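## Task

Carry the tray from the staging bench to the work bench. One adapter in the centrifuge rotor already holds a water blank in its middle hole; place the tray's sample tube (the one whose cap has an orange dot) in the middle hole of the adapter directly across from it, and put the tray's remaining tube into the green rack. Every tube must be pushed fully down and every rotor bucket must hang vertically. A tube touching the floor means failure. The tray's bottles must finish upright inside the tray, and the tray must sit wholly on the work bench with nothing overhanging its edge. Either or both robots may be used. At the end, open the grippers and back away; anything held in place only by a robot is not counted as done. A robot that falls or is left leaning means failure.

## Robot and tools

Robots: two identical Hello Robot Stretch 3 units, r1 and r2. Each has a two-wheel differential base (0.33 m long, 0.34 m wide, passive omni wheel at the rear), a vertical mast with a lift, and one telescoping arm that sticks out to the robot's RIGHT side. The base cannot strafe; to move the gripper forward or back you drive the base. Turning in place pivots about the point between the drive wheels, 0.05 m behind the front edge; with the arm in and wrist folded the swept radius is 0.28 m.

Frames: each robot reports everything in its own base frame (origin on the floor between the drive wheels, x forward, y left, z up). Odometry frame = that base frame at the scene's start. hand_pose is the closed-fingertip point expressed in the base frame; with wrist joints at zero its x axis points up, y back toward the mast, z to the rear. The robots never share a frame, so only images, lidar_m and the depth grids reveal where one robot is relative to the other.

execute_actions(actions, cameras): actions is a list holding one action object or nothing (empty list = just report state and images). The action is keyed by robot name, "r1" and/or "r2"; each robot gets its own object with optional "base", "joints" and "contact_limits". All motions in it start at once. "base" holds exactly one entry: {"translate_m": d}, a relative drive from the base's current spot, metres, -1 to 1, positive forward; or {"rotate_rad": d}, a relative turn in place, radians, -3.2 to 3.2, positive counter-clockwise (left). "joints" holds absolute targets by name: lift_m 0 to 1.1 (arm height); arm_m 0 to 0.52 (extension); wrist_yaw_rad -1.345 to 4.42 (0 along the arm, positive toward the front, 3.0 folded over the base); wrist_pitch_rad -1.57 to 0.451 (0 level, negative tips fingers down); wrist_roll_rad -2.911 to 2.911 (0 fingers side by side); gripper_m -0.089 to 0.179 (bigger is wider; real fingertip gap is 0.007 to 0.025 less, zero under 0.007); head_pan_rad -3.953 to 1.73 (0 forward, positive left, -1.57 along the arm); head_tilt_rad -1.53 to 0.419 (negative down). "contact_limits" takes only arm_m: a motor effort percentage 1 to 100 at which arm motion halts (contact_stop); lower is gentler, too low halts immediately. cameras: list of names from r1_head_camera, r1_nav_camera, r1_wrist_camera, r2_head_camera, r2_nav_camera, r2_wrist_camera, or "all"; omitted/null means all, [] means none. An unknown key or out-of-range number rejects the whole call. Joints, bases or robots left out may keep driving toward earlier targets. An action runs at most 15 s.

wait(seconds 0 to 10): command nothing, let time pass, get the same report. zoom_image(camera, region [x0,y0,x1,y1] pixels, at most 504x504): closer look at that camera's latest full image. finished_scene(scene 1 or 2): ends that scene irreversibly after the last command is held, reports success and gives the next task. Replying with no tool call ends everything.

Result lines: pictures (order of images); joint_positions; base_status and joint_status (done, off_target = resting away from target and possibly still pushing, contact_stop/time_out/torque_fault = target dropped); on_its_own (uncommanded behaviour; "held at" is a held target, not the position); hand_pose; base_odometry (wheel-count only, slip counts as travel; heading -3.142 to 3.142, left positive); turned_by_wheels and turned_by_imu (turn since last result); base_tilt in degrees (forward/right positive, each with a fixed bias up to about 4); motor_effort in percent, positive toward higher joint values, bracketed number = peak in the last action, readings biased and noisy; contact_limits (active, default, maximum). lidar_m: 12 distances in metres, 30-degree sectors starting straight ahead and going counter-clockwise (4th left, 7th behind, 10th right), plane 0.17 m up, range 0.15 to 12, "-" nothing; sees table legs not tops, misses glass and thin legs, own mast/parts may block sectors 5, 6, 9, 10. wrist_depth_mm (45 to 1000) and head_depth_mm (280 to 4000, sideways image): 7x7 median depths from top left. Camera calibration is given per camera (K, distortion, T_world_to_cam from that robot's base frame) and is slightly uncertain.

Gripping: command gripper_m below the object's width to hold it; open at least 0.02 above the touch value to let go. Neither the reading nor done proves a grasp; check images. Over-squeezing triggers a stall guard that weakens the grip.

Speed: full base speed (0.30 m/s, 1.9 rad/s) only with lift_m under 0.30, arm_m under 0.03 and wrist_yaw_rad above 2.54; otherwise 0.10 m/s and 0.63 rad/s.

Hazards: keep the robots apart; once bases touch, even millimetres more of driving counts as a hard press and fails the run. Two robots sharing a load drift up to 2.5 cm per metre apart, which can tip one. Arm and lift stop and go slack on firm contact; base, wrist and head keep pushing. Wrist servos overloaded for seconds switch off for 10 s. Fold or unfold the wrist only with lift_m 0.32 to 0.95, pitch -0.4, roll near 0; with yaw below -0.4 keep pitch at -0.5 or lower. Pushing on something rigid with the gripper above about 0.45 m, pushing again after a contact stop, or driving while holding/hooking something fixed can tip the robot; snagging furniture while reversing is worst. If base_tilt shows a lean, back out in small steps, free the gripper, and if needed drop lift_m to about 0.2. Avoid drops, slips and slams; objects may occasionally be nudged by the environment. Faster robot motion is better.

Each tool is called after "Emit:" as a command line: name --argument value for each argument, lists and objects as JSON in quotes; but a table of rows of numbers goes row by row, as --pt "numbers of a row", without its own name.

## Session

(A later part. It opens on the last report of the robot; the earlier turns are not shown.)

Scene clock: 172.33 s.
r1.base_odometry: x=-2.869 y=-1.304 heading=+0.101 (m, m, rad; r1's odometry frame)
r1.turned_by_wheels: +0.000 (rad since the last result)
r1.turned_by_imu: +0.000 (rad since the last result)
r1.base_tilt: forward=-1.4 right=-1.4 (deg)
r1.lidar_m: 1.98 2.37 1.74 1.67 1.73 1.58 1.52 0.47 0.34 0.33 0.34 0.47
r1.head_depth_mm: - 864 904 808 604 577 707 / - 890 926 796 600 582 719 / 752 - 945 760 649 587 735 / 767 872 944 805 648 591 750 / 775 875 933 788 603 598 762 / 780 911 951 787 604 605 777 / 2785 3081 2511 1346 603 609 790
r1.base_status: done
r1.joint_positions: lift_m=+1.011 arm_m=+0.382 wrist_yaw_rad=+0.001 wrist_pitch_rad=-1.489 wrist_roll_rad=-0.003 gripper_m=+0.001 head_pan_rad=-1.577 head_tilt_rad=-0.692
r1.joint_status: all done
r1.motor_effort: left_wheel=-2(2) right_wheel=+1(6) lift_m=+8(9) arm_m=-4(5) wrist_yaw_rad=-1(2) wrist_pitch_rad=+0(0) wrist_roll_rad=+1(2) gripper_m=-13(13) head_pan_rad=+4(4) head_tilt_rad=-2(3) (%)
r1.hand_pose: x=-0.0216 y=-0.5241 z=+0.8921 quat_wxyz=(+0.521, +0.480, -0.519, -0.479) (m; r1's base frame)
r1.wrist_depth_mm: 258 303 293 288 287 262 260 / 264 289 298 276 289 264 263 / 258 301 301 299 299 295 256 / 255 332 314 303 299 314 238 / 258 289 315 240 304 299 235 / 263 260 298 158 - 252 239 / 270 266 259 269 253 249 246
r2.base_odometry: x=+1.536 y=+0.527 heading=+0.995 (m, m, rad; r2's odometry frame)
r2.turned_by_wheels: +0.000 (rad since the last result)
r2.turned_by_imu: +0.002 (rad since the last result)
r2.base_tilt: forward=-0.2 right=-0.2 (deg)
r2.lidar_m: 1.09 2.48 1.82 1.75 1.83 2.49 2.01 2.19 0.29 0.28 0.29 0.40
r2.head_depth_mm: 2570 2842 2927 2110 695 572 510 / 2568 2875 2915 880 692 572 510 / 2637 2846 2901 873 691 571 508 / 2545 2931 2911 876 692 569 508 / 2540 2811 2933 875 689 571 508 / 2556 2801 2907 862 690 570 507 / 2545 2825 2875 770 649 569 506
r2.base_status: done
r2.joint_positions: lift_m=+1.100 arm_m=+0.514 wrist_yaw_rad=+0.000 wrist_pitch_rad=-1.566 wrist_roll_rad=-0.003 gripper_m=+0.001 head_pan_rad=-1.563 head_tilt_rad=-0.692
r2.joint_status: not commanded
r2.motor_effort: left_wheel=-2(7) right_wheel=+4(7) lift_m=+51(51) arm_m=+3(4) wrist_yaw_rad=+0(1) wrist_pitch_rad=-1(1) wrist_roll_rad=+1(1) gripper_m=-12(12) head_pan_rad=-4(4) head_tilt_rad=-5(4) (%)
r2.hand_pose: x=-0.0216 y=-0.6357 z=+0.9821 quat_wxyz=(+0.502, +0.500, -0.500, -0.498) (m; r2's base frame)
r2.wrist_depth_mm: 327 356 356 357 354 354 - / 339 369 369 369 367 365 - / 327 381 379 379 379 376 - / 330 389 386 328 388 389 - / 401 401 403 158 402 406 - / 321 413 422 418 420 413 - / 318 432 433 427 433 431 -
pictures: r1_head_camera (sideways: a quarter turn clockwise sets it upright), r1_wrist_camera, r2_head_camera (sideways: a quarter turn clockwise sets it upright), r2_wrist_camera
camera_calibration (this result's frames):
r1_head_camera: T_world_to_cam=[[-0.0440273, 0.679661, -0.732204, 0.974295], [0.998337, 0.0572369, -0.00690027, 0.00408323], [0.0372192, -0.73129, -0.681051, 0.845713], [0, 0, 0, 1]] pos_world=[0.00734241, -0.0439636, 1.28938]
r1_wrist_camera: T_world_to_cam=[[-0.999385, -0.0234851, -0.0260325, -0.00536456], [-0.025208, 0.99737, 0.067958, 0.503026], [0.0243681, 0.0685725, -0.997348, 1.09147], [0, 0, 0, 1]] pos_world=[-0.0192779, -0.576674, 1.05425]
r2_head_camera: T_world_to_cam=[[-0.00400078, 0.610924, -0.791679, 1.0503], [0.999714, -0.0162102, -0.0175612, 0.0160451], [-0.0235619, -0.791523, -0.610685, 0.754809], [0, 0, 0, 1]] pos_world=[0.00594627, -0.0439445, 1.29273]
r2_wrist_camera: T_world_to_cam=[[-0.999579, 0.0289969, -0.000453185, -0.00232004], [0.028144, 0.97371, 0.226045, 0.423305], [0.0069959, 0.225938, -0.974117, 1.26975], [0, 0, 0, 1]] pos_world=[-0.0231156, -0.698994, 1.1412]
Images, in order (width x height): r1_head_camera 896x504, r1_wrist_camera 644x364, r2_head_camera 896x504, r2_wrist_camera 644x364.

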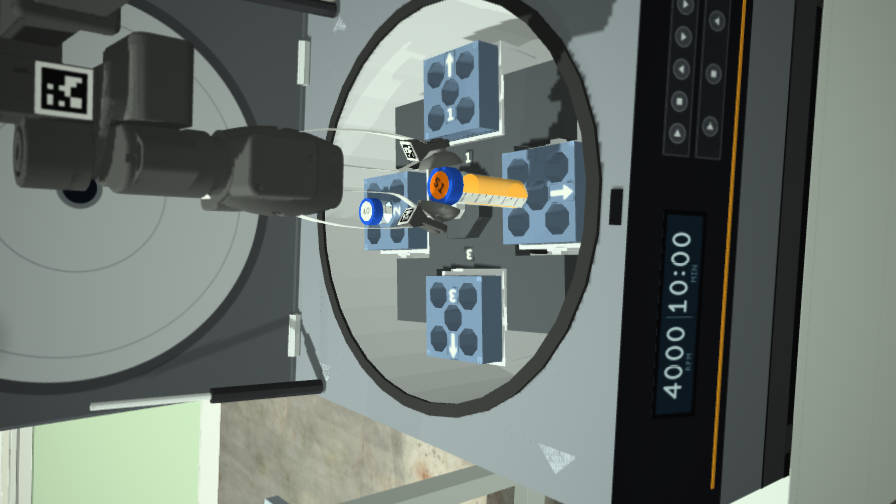

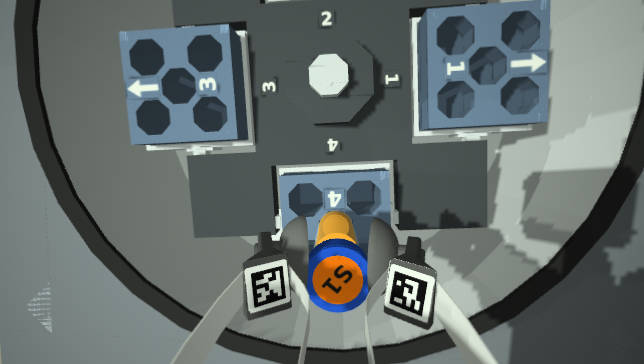

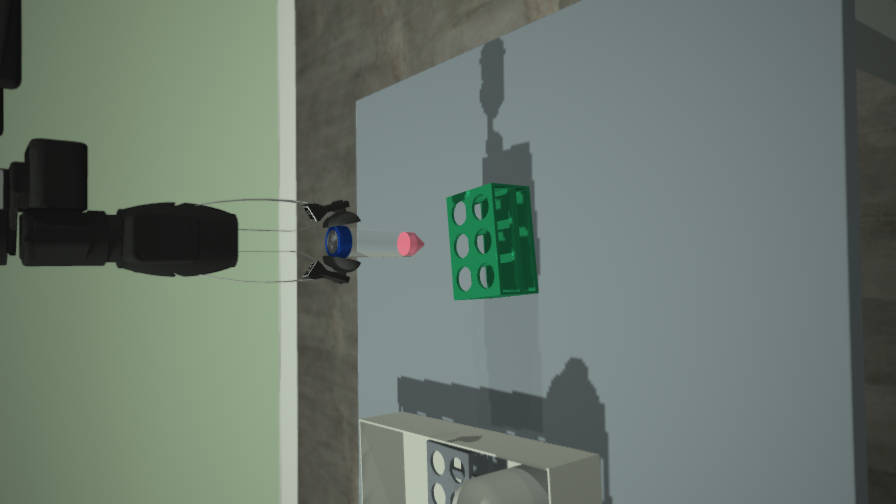

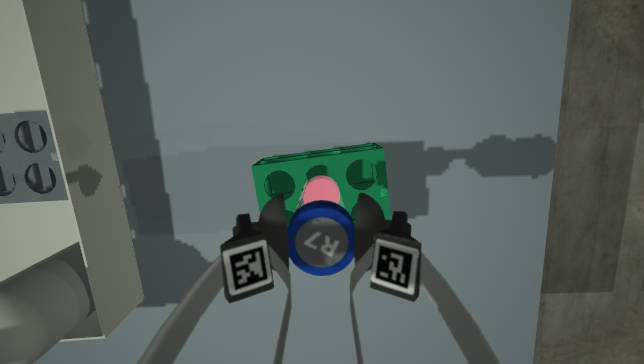

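Emit:
execute_actions --actions '[{"r1":{"joints":{"lift_m":0.97}},"r2":{"joints":{"arm_m":0.506,"lift_m":1.06}}}]' --cameras '["r1_head_camera","r1_wrist_camera","r2_wrist_camera","r2_head_camera"]'

Emit:
zoom_image --camera "r2_head_camera" --region '[340, 150, 560, 330]'

Scene clock: 176.13 s.
r1.base_odometry: x=-2.869 y=-1.304 heading=+0.101 (m, m, rad; r1's odometry frame)
r1.turned_by_wheels: +0.000 (rad since the last result)
r1.turned_by_imu: +0.000 (rad since the last result)
r1.base_tilt: forward=-1.4 right=-1.5 (deg)
r1.lidar_m: 1.98 2.37 1.74 1.67 1.72 1.58 1.52 0.47 0.34 0.33 0.34 0.46
r1.head_depth_mm: 730 883 907 808 603 576 708 / 736 - 928 787 600 583 720 / 752 849 - 852 647 589 733 / 767 870 937 814 645 593 754 / 772 877 938 787 603 598 764 / 780 910 946 786 604 602 778 / 2730 3099 2560 1354 603 607 792
r1.base_status: not commanded
r1.joint_positions: lift_m=+0.971 arm_m=+0.382 wrist_yaw_rad=+0.001 wrist_pitch_rad=-1.489 wrist_roll_rad=-0.003 gripper_m=+0.001 head_pan_rad=-1.577 head_tilt_rad=-0.692
r1.joint_status: all done
r1.motor_effort: left_wheel=-2(2) right_wheel=+1(1) lift_m=+8(9) arm_m=-4(4) wrist_yaw_rad=-2(2) wrist_pitch_rad=+0(0) wrist_roll_rad=+2(2) gripper_m=-13(13) head_pan_rad=+4(4) head_tilt_rad=-4(3) (%)
r1.hand_pose: x=-0.0216 y=-0.5241 z=+0.8521 quat_wxyz=(+0.521, +0.480, -0.519, -0.479) (m; r1's base frame)
r1.wrist_depth_mm: 250 236 254 233 247 232 233 / 262 238 260 236 252 235 236 / 258 245 264 261 258 255 247 / 243 310 266 264 261 260 241 / 221 276 274 241 266 268 219 / 218 245 297 158 - 252 201 / 226 220 251 267 248 207 203
r2.base_odometry: x=+1.536 y=+0.527 heading=+0.995 (m, m, rad; r2's odometry frame)
r2.turned_by_wheels: +0.000 (rad since the last result)
r2.turned_by_imu: +0.000 (rad since the last result)
r2.base_tilt: forward=-0.2 right=-0.2 (deg)
r2.lidar_m: 1.09 2.50 1.83 1.76 1.82 2.49 2.01 2.19 0.29 0.28 0.29 0.40
r2.head_depth_mm: - 2865 2937 2166 692 572 510 / 2631 2866 2958 882 691 573 508 / - 2858 2928 878 692 568 509 / 2493 2798 2902 863 690 571 507 / 2538 2846 2885 874 689 569 508 / 2528 2808 2944 862 693 570 507 / 2541 2840 2920 770 652 570 508
r2.base_status: not commanded
r2.joint_positions: lift_m=+1.060 arm_m=+0.506 wrist_yaw_rad=+0.000 wrist_pitch_rad=-1.566 wrist_roll_rad=-0.003 gripper_m=+0.001 head_pan_rad=-1.563 head_tilt_rad=-0.692
r2.joint_status: all done
r2.motor_effort: left_wheel=-3(2) right_wheel=+4(4) lift_m=+33(44) arm_m=-1(1) wrist_yaw_rad=+0(0) wrist_pitch_rad=-1(1) wrist_roll_rad=+1(1) gripper_m=-12(11) head_pan_rad=-4(4) head_tilt_rad=-4(4) (%)
r2.hand_pose: x=-0.0216 y=-0.6283 z=+0.9426 quat_wxyz=(+0.502, +0.500, -0.500, -0.498) (m; r2's base frame)
r2.wrist_depth_mm: 316 319 320 319 317 319 322 / 315 332 329 330 328 328 - / 309 341 342 340 336 337 - / 304 352 348 285 349 346 - / 322 362 364 158 357 359 - / 309 375 375 374 376 374 - / 304 388 387 386 387 384 -
pictures: r1_head_camera (sideways: a quarter turn clockwise sets it upright), r1_wrist_camera, r2_head_camera (sideways: a quarter turn clockwise sets it upright), r2_wrist_camera
camera_calibration (this result's frames):
r1_head_camera: T_world_to_cam=[[-0.0440272, 0.679661, -0.732203, 0.974295], [0.998337, 0.0572367, -0.00690026, 0.00408322], [0.0372191, -0.731289, -0.681051, 0.845713], [0, 0, 0, 1]] pos_world=[0.00734241, -0.0439636, 1.28938]
r1_wrist_camera: T_world_to_cam=[[-0.999385, -0.0234872, -0.0260325, -0.00640671], [-0.02521, 0.99737, 0.067958, 0.50574], [0.0243679, 0.0685725, -0.997348, 1.05158], [0, 0, 0, 1]] pos_world=[-0.0192778, -0.57667, 1.01425]
r2_head_camera: T_world_to_cam=[[-0.00400085, 0.610924, -0.791679, 1.0503], [0.999714, -0.0162101, -0.0175612, 0.0160451], [-0.0235618, -0.791523, -0.610685, 0.754809], [0, 0, 0, 1]] pos_world=[0.00594628, -0.0439445, 1.29273]
r2_wrist_camera: T_world_to_cam=[[-0.999579, 0.028997, -0.000453182, -0.00255329], [0.0281441, 0.97371, 0.226046, 0.424986], [0.00699592, 0.225938, -0.974117, 1.22965], [0, 0, 0, 1]] pos_world=[-0.0231156, -0.691564, 1.10176]
Images, in order (width x height): r1_head_camera 896x504, r1_wrist_camera 644x364, r2_head_camera 896x504, r2_wrist_camera 644x364.

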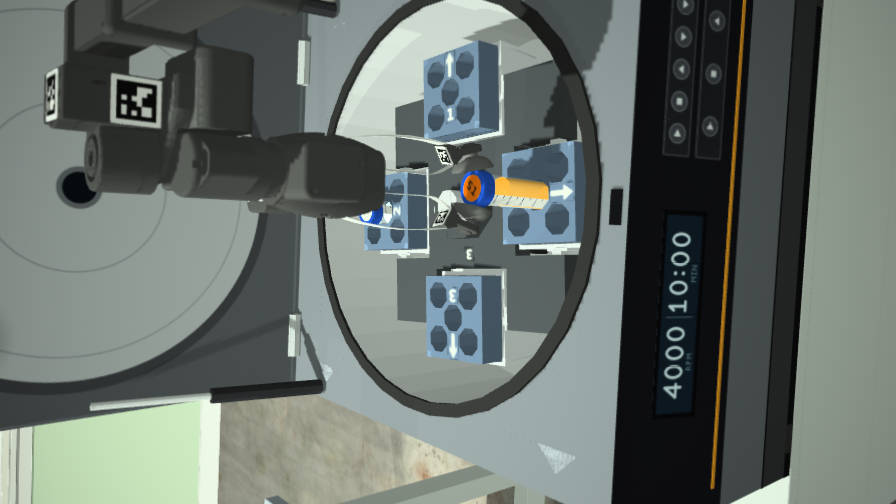

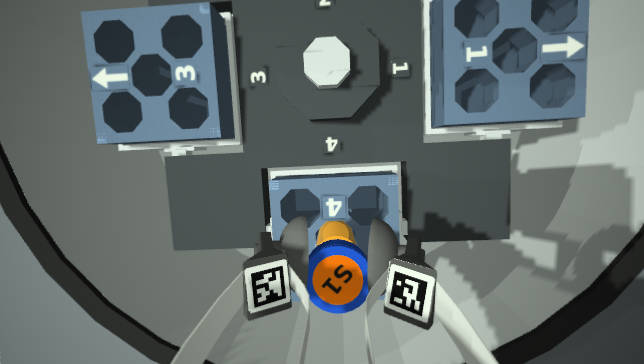

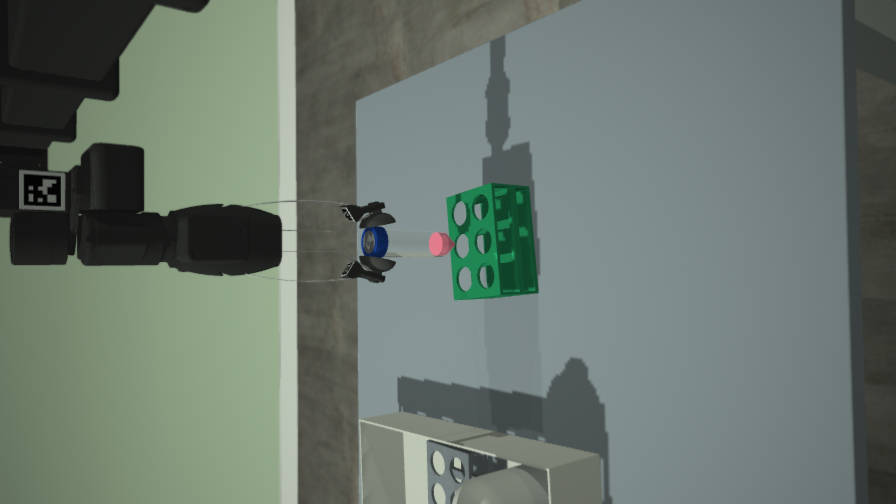

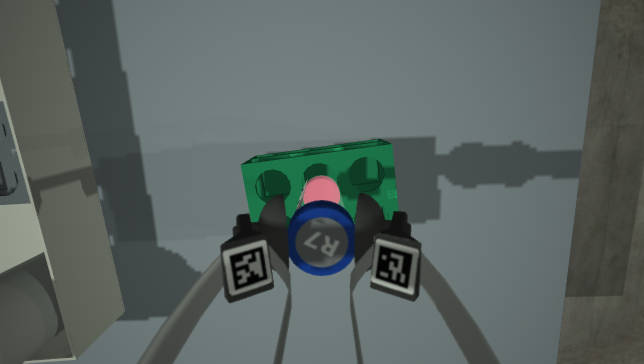

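Region (340, 150, 560, 330) of r2_head_camera's 896x504 image, scaled by 2.291, with more detail than that image has; it fills the top 412 rows of this view, and the rest is white.

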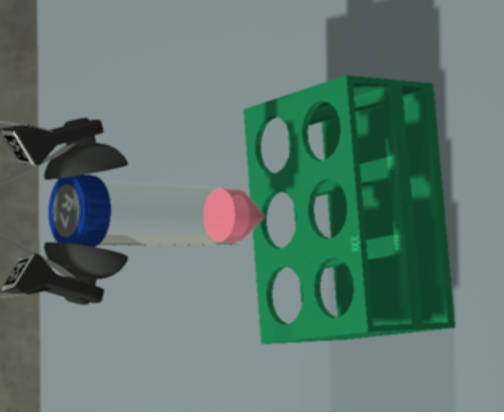

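Emit:
execute_actions --actions '[{"r1":{"joints":{"lift_m":0.93}},"r2":{"base":{"translate_m":0.002}}}]' --cameras '[]'

Emit:
execute_actions --actions '[{"r2":{"joints":{"lift_m":0.993}}}]' --cameras '["r1_head_camera","r2_head_camera"]'

Scene clock: 179.37 s.
r1.base_odometry: x=-2.869 y=-1.304 heading=+0.101 (m, m, rad; r1's odometry frame)
r1.turned_by_wheels: +0.000 (rad since the last result)
r1.turned_by_imu: +0.000 (rad since the last result)
r1.base_tilt: forward=-1.4 right=-1.5 (deg)
r1.lidar_m: 1.98 2.38 1.74 1.67 1.73 1.58 1.52 0.47 0.34 0.33 0.34 0.46
r1.head_depth_mm: 752 - 900 807 603 578 706 / 759 - 916 804 598 583 719 / 763 839 - 797 649 589 733 / 768 870 944 816 650 593 750 / 773 876 939 787 604 601 762 / 781 910 950 786 603 604 776 / 2787 3070 2543 1359 603 606 791
r1.base_status: not commanded
r1.joint_positions: lift_m=+0.931 arm_m=+0.382 wrist_yaw_rad=+0.001 wrist_pitch_rad=-1.491 wrist_roll_rad=-0.003 gripper_m=+0.001 head_pan_rad=-1.577 head_tilt_rad=-0.692
r1.joint_status: all done
r1.motor_effort: left_wheel=-2(2) right_wheel=+1(1) lift_m=+8(7) arm_m=-3(4) wrist_yaw_rad=-1(2) wrist_pitch_rad=+0(0) wrist_roll_rad=+1(2) gripper_m=-14(14) head_pan_rad=+4(4) head_tilt_rad=-4(3) (%)
r1.hand_pose: x=-0.0216 y=-0.5238 z=+0.8121 quat_wxyz=(+0.521, +0.480, -0.518, -0.479) (m; r1's base frame)
r1.wrist_depth_mm: 206 195 215 192 211 183 180 / 199 201 220 198 214 188 184 / 224 215 225 222 219 215 231 / 243 233 229 222 221 220 242 / 223 248 234 201 226 221 220 / 199 237 290 158 - 250 196 / 178 208 244 244 236 205 173
r2.base_odometry: x=+1.538 y=+0.529 heading=+0.995 (m, m, rad; r2's odometry frame)
r2.turned_by_wheels: +0.000 (rad since the last result)
r2.turned_by_imu: +0.000 (rad since the last result)
r2.base_tilt: forward=-0.2 right=-0.2 (deg)
r2.lidar_m: 1.09 2.49 1.83 1.75 1.81 2.49 2.00 2.19 0.29 0.28 0.29 0.40
r2.head_depth_mm: - 2876 2924 2155 694 572 509 / 2621 2885 2929 877 692 572 508 / - 2885 2921 873 692 570 508 / 2494 2776 2933 857 690 570 507 / 2559 2796 2912 873 692 570 506 / 2511 2804 2920 847 691 569 508 / 2502 2801 2908 769 651 570 507
r2.base_status: done
r2.joint_positions: lift_m=+1.060 arm_m=+0.506 wrist_yaw_rad=+0.000 wrist_pitch_rad=-1.566 wrist_roll_rad=-0.003 gripper_m=+0.001 head_pan_rad=-1.563 head_tilt_rad=-0.692
r2.joint_status: not commanded
r2.motor_effort: left_wheel=-2(5) right_wheel=+4(11) lift_m=+34(34) arm_m=-1(1) wrist_yaw_rad=+1(0) wrist_pitch_rad=-1(1) wrist_roll_rad=+1(1) gripper_m=-12(12) head_pan_rad=-4(4) head_tilt_rad=-4(4) (%)
r2.hand_pose: x=-0.0216 y=-0.6283 z=+0.9426 quat_wxyz=(+0.502, +0.500, -0.500, -0.498) (m; r2's base frame)
r2.wrist_depth_mm: 316 320 319 319 318 318 320 / 312 330 331 330 328 325 - / 307 340 338 337 337 336 - / 303 353 349 287 346 349 - / 325 363 362 158 360 360 - / 302 372 376 376 375 374 - / 306 385 391 384 385 386 -
pictures: none
No camera images: the call's "cameras" was empty. Leave "cameras" out to get every camera's image.

Scene clock: 180.80 s.
r1.base_odometry: x=-2.869 y=-1.304 heading=+0.101 (m, m, rad; r1's odometry frame)
r1.turned_by_wheels: +0.000 (rad since the last result)
r1.turned_by_imu: +0.000 (rad since the last result)
r1.base_tilt: forward=-1.4 right=-1.5 (deg)
r1.lidar_m: 1.98 2.37 1.73 1.67 1.72 1.58 1.52 0.47 0.34 0.33 0.34 0.46
r1.head_depth_mm: 756 - 896 812 606 577 709 / 758 - 914 803 596 583 720 / 764 833 - 793 652 587 735 / 766 867 941 812 649 593 748 / 774 875 936 788 602 598 764 / 780 913 951 788 603 602 778 / 2813 3036 2501 1356 603 609 791
r1.base_status: not commanded
r1.joint_positions: lift_m=+0.931 arm_m=+0.382 wrist_yaw_rad=+0.001 wrist_pitch_rad=-1.491 wrist_roll_rad=-0.003 gripper_m=+0.001 head_pan_rad=-1.577 head_tilt_rad=-0.692
r1.joint_status: not commanded
r1.motor_effort: left_wheel=-2(1) right_wheel=+1(1) lift_m=+8(8) arm_m=-4(3) wrist_yaw_rad=-1(1) wrist_pitch_rad=+0(0) wrist_roll_rad=+2(1) gripper_m=-14(13) head_pan_rad=+4(4) head_tilt_rad=-3(3) (%)
r1.hand_pose: x=-0.0216 y=-0.5238 z=+0.8121 quat_wxyz=(+0.521, +0.480, -0.518, -0.479) (m; r1's base frame)
r1.wrist_depth_mm: 206 195 216 194 210 184 180 / 200 203 220 199 214 187 184 / 226 216 225 220 220 216 232 / 245 233 229 222 221 218 240 / 220 248 235 200 225 221 219 / 200 236 294 157 - 252 196 / 179 208 242 242 235 208 173
r2.base_odometry: x=+1.538 y=+0.529 heading=+0.995 (m, m, rad; r2's odometry frame)
r2.turned_by_wheels: +0.000 (rad since the last result)
r2.turned_by_imu: +0.000 (rad since the last result)
r2.base_tilt: forward=-0.2 right=-0.2 (deg)
r2.lidar_m: 1.09 2.49 1.83 1.76 1.82 2.50 2.01 2.19 0.29 0.28 0.29 0.40
r2.head_depth_mm: 2574 - - 2139 690 572 509 / 2519 - 2892 877 692 572 507 / 2492 2927 2923 876 693 571 508 / 2518 2826 2610 846 691 570 507 / 2545 2857 2892 877 689 570 507 / 2505 2829 2886 856 691 571 506 / 2525 2790 2867 768 650 570 507
r2.base_status: not commanded
r2.joint_positions: lift_m=+0.993 arm_m=+0.506 wrist_yaw_rad=+0.000 wrist_pitch_rad=-1.566 wrist_roll_rad=-0.003 gripper_m=+0.001 head_pan_rad=-1.563 head_tilt_rad=-0.692
r2.joint_status: all done
r2.motor_effort: left_wheel=-2(2) right_wheel=+4(4) lift_m=+33(34) arm_m=-1(1) wrist_yaw_rad=-1(0) wrist_pitch_rad=-1(1) wrist_roll_rad=+1(1) gripper_m=-11(12) head_pan_rad=-4(4) head_tilt_rad=-4(4) (%)
r2.hand_pose: x=-0.0216 y=-0.6283 z=+0.8756 quat_wxyz=(+0.502, +0.500, -0.500, -0.498) (m; r2's base frame)
r2.wrist_depth_mm: 256 256 255 255 255 254 254 / 264 263 263 263 263 263 260 / 272 273 271 270 271 270 270 / 278 281 276 218 275 278 278 / 288 290 288 157 287 288 289 / 291 301 300 261 301 299 297 / 287 310 310 311 311 308 309
pictures: r1_head_camera (sideways: a quarter turn clockwise sets it upright), r2_head_camera (sideways: a quarter turn clockwise sets it upright)
camera_calibration (this result's frames):
r1_head_camera: T_world_to_cam=[[-0.0440273, 0.679661, -0.732203, 0.974295], [0.998337, 0.0572369, -0.00690026, 0.00408322], [0.0372192, -0.731289, -0.681051, 0.845713], [0, 0, 0, 1]] pos_world=[0.00734241, -0.0439636, 1.28938]
r2_head_camera: T_world_to_cam=[[-0.00400092, 0.610924, -0.791679, 1.0503], [0.999714, -0.01621, -0.0175612, 0.0160451], [-0.0235617, -0.791523, -0.610685, 0.754809], [0, 0, 0, 1]] pos_world=[0.00594628, -0.0439445, 1.29273]
Images, in order (width x height): r1_head_camera 896x504, r2_head_camera 896x504.

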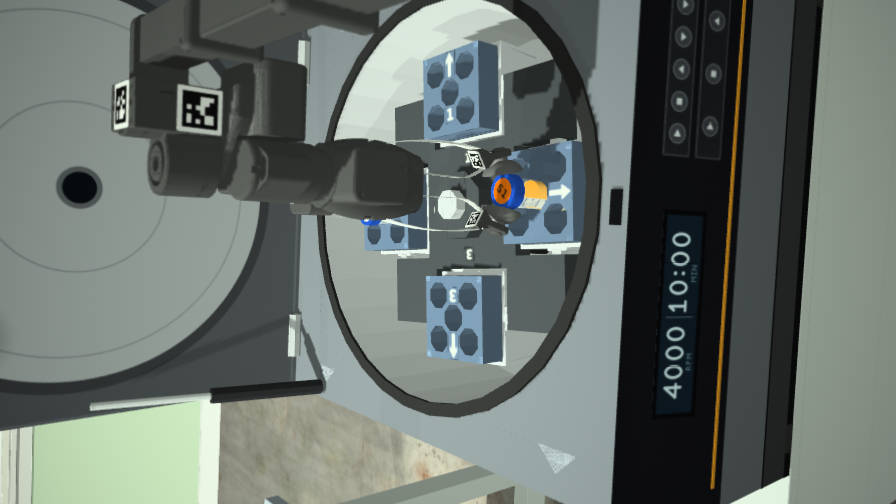

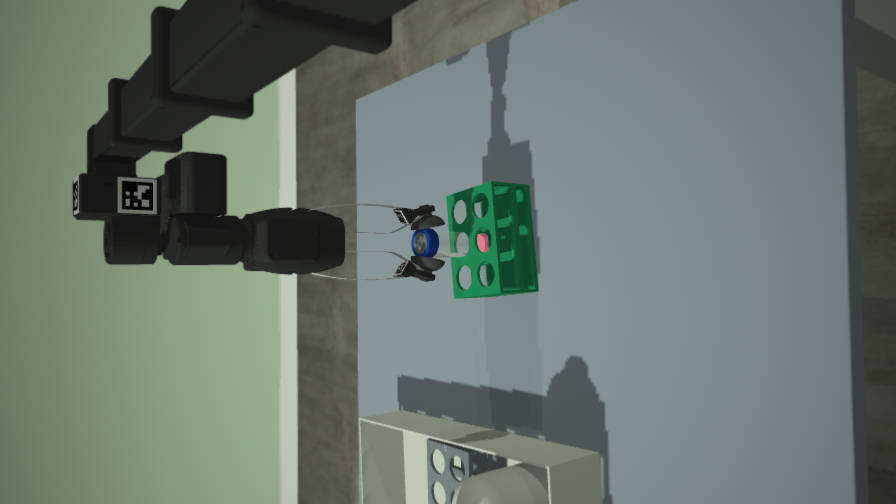

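Emit:
execute_actions --actions '[{"r1":{"joints":{"gripper_m":0.065}},"r2":{"joints":{"gripper_m":0.065}}}]' --cameras '[]'

Emit:
execute_actions --actions '[{"r1":{"joints":{"lift_m":1.08}},"r2":{"joints":{"lift_m":1.08}}}]' --cameras '[]'

Emit:
execute_actions --actions '[{"r1":{"joints":{"arm_m":0.1}},"r2":{"joints":{"arm_m":0.1}}}]' --cameras '["r1_head_camera","r2_head_camera"]'

Scene clock: 183.07 s.
r1.base_odometry: x=-2.869 y=-1.304 heading=+0.101 (m, m, rad; r1's odometry frame)
r1.turned_by_wheels: +0.000 (rad since the last result)
r1.turned_by_imu: +0.000 (rad since the last result)
r1.base_tilt: forward=-1.4 right=-1.4 (deg)
r1.lidar_m: 1.97 2.37 1.73 1.67 1.73 1.58 1.52 0.47 0.34 0.33 0.34 0.46
r1.head_depth_mm: 755 - 905 806 603 576 706 / 756 - 912 801 597 583 723 / 762 831 - 782 651 589 735 / 767 867 939 830 648 592 751 / 773 872 942 788 602 598 764 / 778 913 950 790 602 602 777 / 2757 3079 2507 1364 603 608 790
r1.base_status: not commanded
r1.joint_positions: lift_m=+0.931 arm_m=+0.382 wrist_yaw_rad=+0.001 wrist_pitch_rad=-1.491 wrist_roll_rad=-0.003 gripper_m=+0.065 head_pan_rad=-1.577 head_tilt_rad=-0.692
r1.joint_status: all done
r1.motor_effort: left_wheel=-2(2) right_wheel=+1(1) lift_m=+8(8) arm_m=-4(3) wrist_yaw_rad=-1(2) wrist_pitch_rad=+0(0) wrist_roll_rad=+1(2) gripper_m=+0(87) head_pan_rad=+4(4) head_tilt_rad=-4(3) (%)
r1.hand_pose: x=-0.0216 y=-0.5238 z=+0.8121 quat_wxyz=(+0.521, +0.480, -0.518, -0.479) (m; r1's base frame)
r1.wrist_depth_mm: 207 196 218 196 212 183 180 / 201 202 219 198 214 189 186 / 226 213 224 221 218 215 232 / 242 233 230 222 219 221 240 / 223 248 233 204 224 223 220 / 200 237 - 176 231 249 195 / 178 204 241 241 233 207 173
r2.base_odometry: x=+1.538 y=+0.529 heading=+0.995 (m, m, rad; r2's odometry frame)
r2.turned_by_wheels: +0.000 (rad since the last result)
r2.turned_by_imu: +0.000 (rad since the last result)
r2.base_tilt: forward=-0.2 right=-0.2 (deg)
r2.lidar_m: 1.09 2.49 1.82 1.76 1.82 2.49 2.01 2.19 0.29 0.28 0.29 0.40
r2.head_depth_mm: 2563 - - 2132 694 572 509 / 2532 - 2911 881 693 571 508 / 2500 2971 2905 861 693 571 509 / 2559 2892 2638 845 692 571 509 / 2539 2816 2921 871 692 570 507 / 2541 2873 2922 852 688 569 506 / 2554 2814 2898 772 651 569 507
r2.base_status: not commanded
r2.joint_positions: lift_m=+0.993 arm_m=+0.506 wrist_yaw_rad=+0.000 wrist_pitch_rad=-1.566 wrist_roll_rad=-0.003 gripper_m=+0.065 head_pan_rad=-1.563 head_tilt_rad=-0.692
r2.joint_status: all done
r2.motor_effort: left_wheel=-3(3) right_wheel=+4(4) lift_m=+33(34) arm_m=-1(1) wrist_yaw_rad=+0(0) wrist_pitch_rad=+0(1) wrist_roll_rad=+1(1) gripper_m=+1(81) head_pan_rad=-4(4) head_tilt_rad=-4(4) (%)
r2.hand_pose: x=-0.0216 y=-0.6283 z=+0.8756 quat_wxyz=(+0.502, +0.500, -0.500, -0.498) (m; r2's base frame)
r2.wrist_depth_mm: 257 255 257 254 254 254 255 / 265 264 264 263 264 263 261 / 273 274 271 270 270 269 270 / 281 280 276 218 275 279 277 / 286 290 285 160 285 288 286 / 292 300 302 260 301 299 298 / 286 311 312 308 309 306 308
pictures: none
No camera images: the call's "cameras" was empty. Leave "cameras" out to get every camera's image.

Scene clock: 185.27 s.
r1.base_odometry: x=-2.869 y=-1.304 heading=+0.101 (m, m, rad; r1's odometry frame)
r1.turned_by_wheels: +0.000 (rad since the last result)
r1.turned_by_imu: +0.000 (rad since the last result)
r1.base_tilt: forward=-1.4 right=-1.4 (deg)
r1.lidar_m: 1.97 2.37 1.73 1.67 1.73 1.58 1.52 0.47 0.34 0.33 0.34 0.46
r1.head_depth_mm: 779 849 906 805 605 578 708 / 784 855 932 796 599 584 720 / 763 - 940 803 652 587 736 / 771 862 939 805 649 592 749 / 776 876 935 786 602 601 759 / 780 914 948 785 603 604 780 / 2803 3093 2511 1350 602 608 791
r1.base_status: not commanded
r1.joint_positions: lift_m=+1.079 arm_m=+0.382 wrist_yaw_rad=+0.001 wrist_pitch_rad=-1.490 wrist_roll_rad=-0.003 gripper_m=+0.065 head_pan_rad=-1.577 head_tilt_rad=-0.692
r1.joint_status: all done
r1.motor_effort: left_wheel=-2(2) right_wheel=+1(1) lift_m=+32(34) arm_m=-3(3) wrist_yaw_rad=-2(1) wrist_pitch_rad=+0(0) wrist_roll_rad=+1(1) gripper_m=+0(1) head_pan_rad=+4(4) head_tilt_rad=-3(5) (%)
r1.hand_pose: x=-0.0216 y=-0.5238 z=+0.9606 quat_wxyz=(+0.521, +0.480, -0.518, -0.479) (m; r1's base frame)
r1.wrist_depth_mm: - 345 360 353 348 345 283 / - 343 354 345 352 342 290 / - 353 370 367 363 364 295 / - 331 378 369 363 358 299 / 595 327 385 381 406 308 306 / - 333 - 369 352 313 312 / - - - 325 323 318 -
r2.base_odometry: x=+1.538 y=+0.529 heading=+0.995 (m, m, rad; r2's odometry frame)
r2.turned_by_wheels: +0.000 (rad since the last result)
r2.turned_by_imu: +0.000 (rad since the last result)
r2.base_tilt: forward=-0.2 right=-0.2 (deg)
r2.lidar_m: 1.09 2.50 1.82 1.76 1.82 2.50 2.01 2.19 0.29 0.28 0.29 0.40
r2.head_depth_mm: 2673 2866 2913 2139 694 574 509 / 2617 2887 2942 876 691 572 508 / - 2855 2937 876 693 571 509 / 2560 - 2941 874 691 571 507 / 2520 2825 2922 879 690 570 507 / 2520 2806 2945 852 689 570 507 / 2526 2841 2938 770 651 570 507
r2.base_status: not commanded
r2.joint_positions: lift_m=+1.080 arm_m=+0.506 wrist_yaw_rad=+0.000 wrist_pitch_rad=-1.566 wrist_roll_rad=-0.003 gripper_m=+0.065 head_pan_rad=-1.563 head_tilt_rad=-0.692
r2.joint_status: all done
r2.motor_effort: left_wheel=-2(2) right_wheel=+4(4) lift_m=+51(53) arm_m=-1(1) wrist_yaw_rad=+1(1) wrist_pitch_rad=-1(1) wrist_roll_rad=+1(1) gripper_m=+0(0) head_pan_rad=-4(4) head_tilt_rad=-4(5) (%)
r2.hand_pose: x=-0.0216 y=-0.6283 z=+0.9621 quat_wxyz=(+0.502, +0.500, -0.500, -0.498) (m; r2's base frame)
r2.wrist_depth_mm: 318 340 340 339 339 335 - / 313 349 346 349 348 347 - / 310 360 359 357 357 356 - / 316 371 370 304 369 368 - / 378 381 380 350 378 382 - / 312 383 397 395 397 395 - / 333 409 411 407 410 409 -
pictures: none
No camera images: the call's "cameras" was empty. Leave "cameras" out to get every camera's image.

Scene clock: 189.47 s.
r1.base_odometry: x=-2.869 y=-1.304 heading=+0.101 (m, m, rad; r1's odometry frame)
r1.turned_by_wheels: +0.000 (rad since the last result)
r1.turned_by_imu: +0.000 (rad since the last result)
r1.base_tilt: forward=-1.4 right=-1.5 (deg)
r1.lidar_m: 1.98 2.37 1.73 1.67 1.73 1.58 1.52 0.47 0.34 0.33 0.34 0.46
r1.head_depth_mm: - - 867 807 603 577 709 / - - - - 574 594 724 / 771 864 - - 575 589 733 / 768 867 936 825 650 601 747 / 774 874 933 787 603 599 762 / 778 914 950 786 603 604 777 / 2836 3060 2477 1342 602 608 790
r1.base_status: not commanded
r1.joint_positions: lift_m=+1.079 arm_m=+0.100 wrist_yaw_rad=+0.001 wrist_pitch_rad=-1.490 wrist_roll_rad=-0.003 gripper_m=+0.065 head_pan_rad=-1.577 head_tilt_rad=-0.692
r1.joint_status: all done
r1.motor_effort: left_wheel=-2(2) right_wheel=+1(1) lift_m=+32(32) arm_m=-4(3) wrist_yaw_rad=-1(2) wrist_pitch_rad=+0(1) wrist_roll_rad=+2(2) gripper_m=-1(0) head_pan_rad=+4(4) head_tilt_rad=-3(4) (%)
r1.hand_pose: x=-0.0216 y=-0.2419 z=+0.9606 quat_wxyz=(+0.521, +0.480, -0.518, -0.479) (m; r1's base frame)
r1.wrist_depth_mm: - 307 301 294 294 290 285 / 625 347 331 326 318 311 304 / - - 845 683 586 540 - / - - - - - - - / - - - - - - - / - - - - - - - / - - - - - - -
r2.base_odometry: x=+1.538 y=+0.529 heading=+0.995 (m, m, rad; r2's odometry frame)
r2.turned_by_wheels: +0.000 (rad since the last result)
r2.turned_by_imu: +0.000 (rad since the last result)
r2.base_tilt: forward=-0.2 right=-0.3 (deg)
r2.lidar_m: 1.09 2.49 1.82 1.76 1.82 2.50 2.01 2.18 0.29 0.28 0.29 0.40
r2.head_depth_mm: - - - 2157 691 573 509 / - - - 877 683 571 509 / - - - - - 572 509 / 2543 2781 2971 - 651 572 508 / 2523 2853 2918 877 691 572 508 / 2512 2824 2893 853 692 570 507 / 2517 2810 2876 771 652 571 507
r2.base_status: not commanded
r2.joint_positions: lift_m=+1.080 arm_m=+0.100 wrist_yaw_rad=+0.000 wrist_pitch_rad=-1.566 wrist_roll_rad=-0.003 gripper_m=+0.065 head_pan_rad=-1.563 head_tilt_rad=-0.692
r2.joint_status: all done
r2.motor_effort: left_wheel=-2(3) right_wheel=+4(4) lift_m=+52(51) arm_m=-1(1) wrist_yaw_rad=+0(1) wrist_pitch_rad=-1(1) wrist_roll_rad=+1(1) gripper_m=+0(0) head_pan_rad=-4(4) head_tilt_rad=-5(4) (%)
r2.hand_pose: x=-0.0216 y=-0.2223 z=+0.9621 quat_wxyz=(+0.502, +0.500, -0.500, -0.498) (m; r2's base frame)
r2.wrist_depth_mm: 341 340 339 335 336 336 - / 351 353 352 349 349 348 - / 362 362 361 360 359 358 - / - - - - - - - / - - - - - - - / - - - - - - - / - - - - - - -
pictures: r1_head_camera (sideways: a quarter turn clockwise sets it upright), r2_head_camera (sideways: a quarter turn clockwise sets it upright)
camera_calibration (this result's frames):
r1_head_camera: T_world_to_cam=[[-0.0441488, 0.679654, -0.732203, 0.974296], [0.998327, 0.0574154, -0.00690026, 0.00408328], [0.03735, -0.731283, -0.681051, 0.845712], [0, 0, 0, 1]] pos_world=[0.00735027, -0.0439634, 1.28938]
r2_head_camera: T_world_to_cam=[[-0.00400078, 0.610924, -0.791679, 1.0503], [0.999714, -0.0162102, -0.0175612, 0.0160451], [-0.0235619, -0.791523, -0.610685, 0.754809], [0, 0, 0, 1]] pos_world=[0.00594627, -0.0439445, 1.29273]
Images, in order (width x height): r1_head_camera 896x504, r2_head_camera 896x504.

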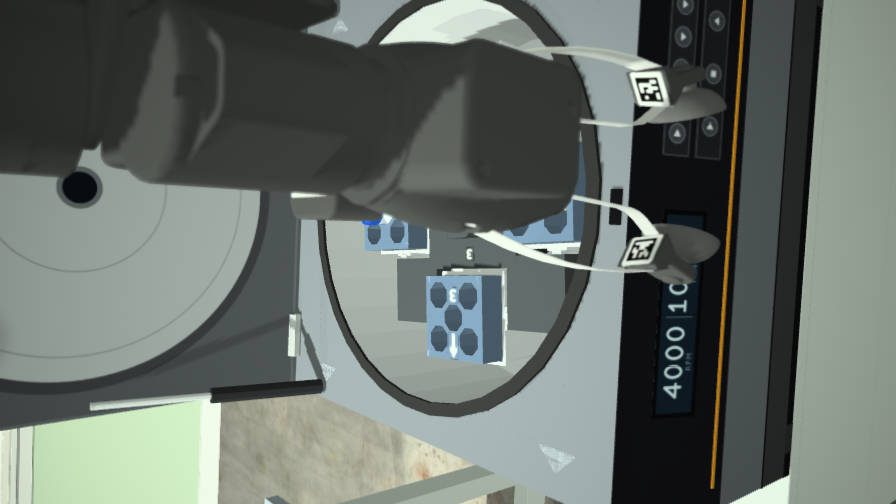

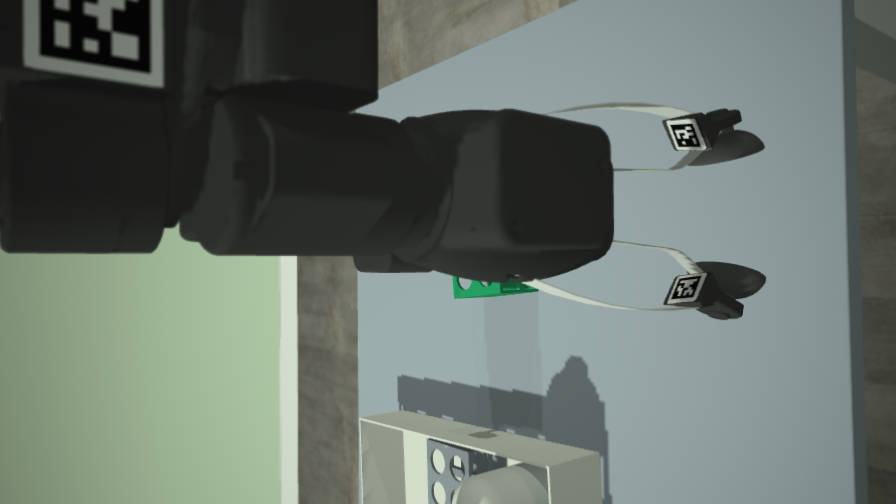

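Tubes dropped into their seats (depth changes confirm). Quick check with the nav cameras.

Emit:
execute_actions --actions '[]' --cameras '["r1_nav_camera","r2_nav_camera"]'

Scene clock: 190.13 s.
r1.base_odometry: x=-2.869 y=-1.304 heading=+0.101 (m, m, rad; r1's odometry frame)
r1.turned_by_wheels: +0.000 (rad since the last result)
r1.turned_by_imu: +0.000 (rad since the last result)
r1.base_tilt: forward=-1.4 right=-1.4 (deg)
r1.lidar_m: 1.97 2.37 1.73 1.67 1.73 1.58 1.52 0.47 0.34 0.33 0.34 0.46
r1.head_depth_mm: - - 867 811 605 579 709 / - - - - 574 592 721 / 772 866 - - 574 589 730 / 768 866 940 830 647 604 745 / 773 874 938 783 603 598 762 / 780 915 952 787 602 603 777 / 2794 3074 2520 1351 601 607 790
r1.base_status: not commanded
r1.joint_positions: lift_m=+1.079 arm_m=+0.100 wrist_yaw_rad=+0.001 wrist_pitch_rad=-1.490 wrist_roll_rad=-0.003 gripper_m=+0.065 head_pan_rad=-1.577 head_tilt_rad=-0.692
r1.joint_status: all done
r1.motor_effort: left_wheel=-2(2) right_wheel=+1(1) lift_m=+32(32) arm_m=-4(3) wrist_yaw_rad=-2(2) wrist_pitch_rad=+0(1) wrist_roll_rad=+2(2) gripper_m=+1(0) head_pan_rad=+4(4) head_tilt_rad=-3(4) (%)
r1.hand_pose: x=-0.0216 y=-0.2419 z=+0.9606 quat_wxyz=(+0.521, +0.480, -0.518, -0.479) (m; r1's base frame)
r1.wrist_depth_mm: - 308 303 298 294 291 286 / 626 347 337 328 317 312 308 / - - 838 681 583 538 - / - - - - - - - / - - - - - - - / - - - - - - - / - - - - - - -
r2.base_odometry: x=+1.538 y=+0.529 heading=+0.995 (m, m, rad; r2's odometry frame)
r2.turned_by_wheels: +0.000 (rad since the last result)
r2.turned_by_imu: +0.000 (rad since the last result)
r2.base_tilt: forward=-0.2 right=-0.2 (deg)
r2.lidar_m: 1.09 2.49 1.82 1.76 1.82 2.50 2.01 2.19 0.29 0.28 0.29 0.40
r2.head_depth_mm: - - - 2131 693 572 509 / - - - 875 683 572 509 / - - - - - 571 508 / 2546 2829 2986 - 653 572 508 / 2514 2838 2899 876 692 572 508 / 2500 2793 2900 851 690 569 507 / 2536 2781 2877 772 650 570 507
r2.base_status: not commanded
r2.joint_positions: lift_m=+1.080 arm_m=+0.100 wrist_yaw_rad=+0.000 wrist_pitch_rad=-1.566 wrist_roll_rad=-0.003 gripper_m=+0.065 head_pan_rad=-1.563 head_tilt_rad=-0.692
r2.joint_status: all done
r2.motor_effort: left_wheel=-2(3) right_wheel=+4(4) lift_m=+50(51) arm_m=-1(1) wrist_yaw_rad=-1(1) wrist_pitch_rad=-1(1) wrist_roll_rad=+1(1) gripper_m=+0(0) head_pan_rad=-4(4) head_tilt_rad=-4(4) (%)
r2.hand_pose: x=-0.0216 y=-0.2223 z=+0.9621 quat_wxyz=(+0.502, +0.500, -0.500, -0.498) (m; r2's base frame)
r2.wrist_depth_mm: 341 339 338 339 339 337 - / 351 349 349 351 350 345 - / 365 361 361 359 360 359 - / - - - - - - - / - - - - - - - / - - - - - - - / - - - - - - -
pictures: r1_nav_camera (sideways: a quarter turn counterclockwise sets it upright), r2_nav_camera (sideways: a quarter turn counterclockwise sets it upright)
camera_calibration (this result's frames):
r1_nav_camera: T_world_to_cam=[[0.0246773, -0.613057, 0.789653, -0.981665], [-0.997942, 0.0316552, 0.0557625, -0.00853526], [-0.0591822, -0.789404, -0.611014, 0.758111], [0, 0, 0, 1]] pos_world=[0.0605739, -0.00309017, 1.23887]
r2_nav_camera: T_world_to_cam=[[-0.0327842, -0.630134, 0.775794, -0.968012], [-0.999146, 0.0401866, -0.00958158, 0.0655114], [-0.0251388, -0.775446, -0.630913, 0.783606], [0, 0, 0, 1]] pos_world=[0.0534189, -0.00496551, 1.24599]
Images, in order (width x height): r1_nav_camera 672x504, r2_nav_camera 672x504.

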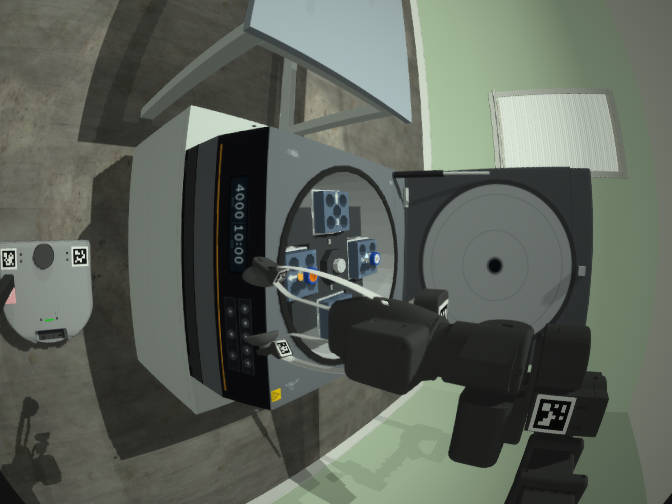

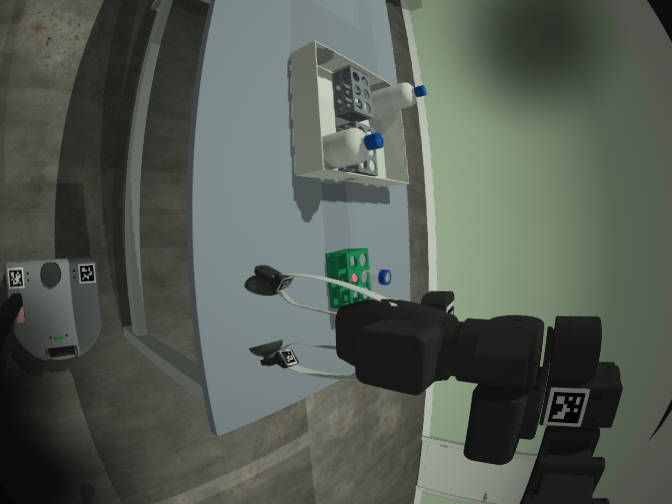

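Emit:
finished_scene --scene 1

The scene is finished: the task was done.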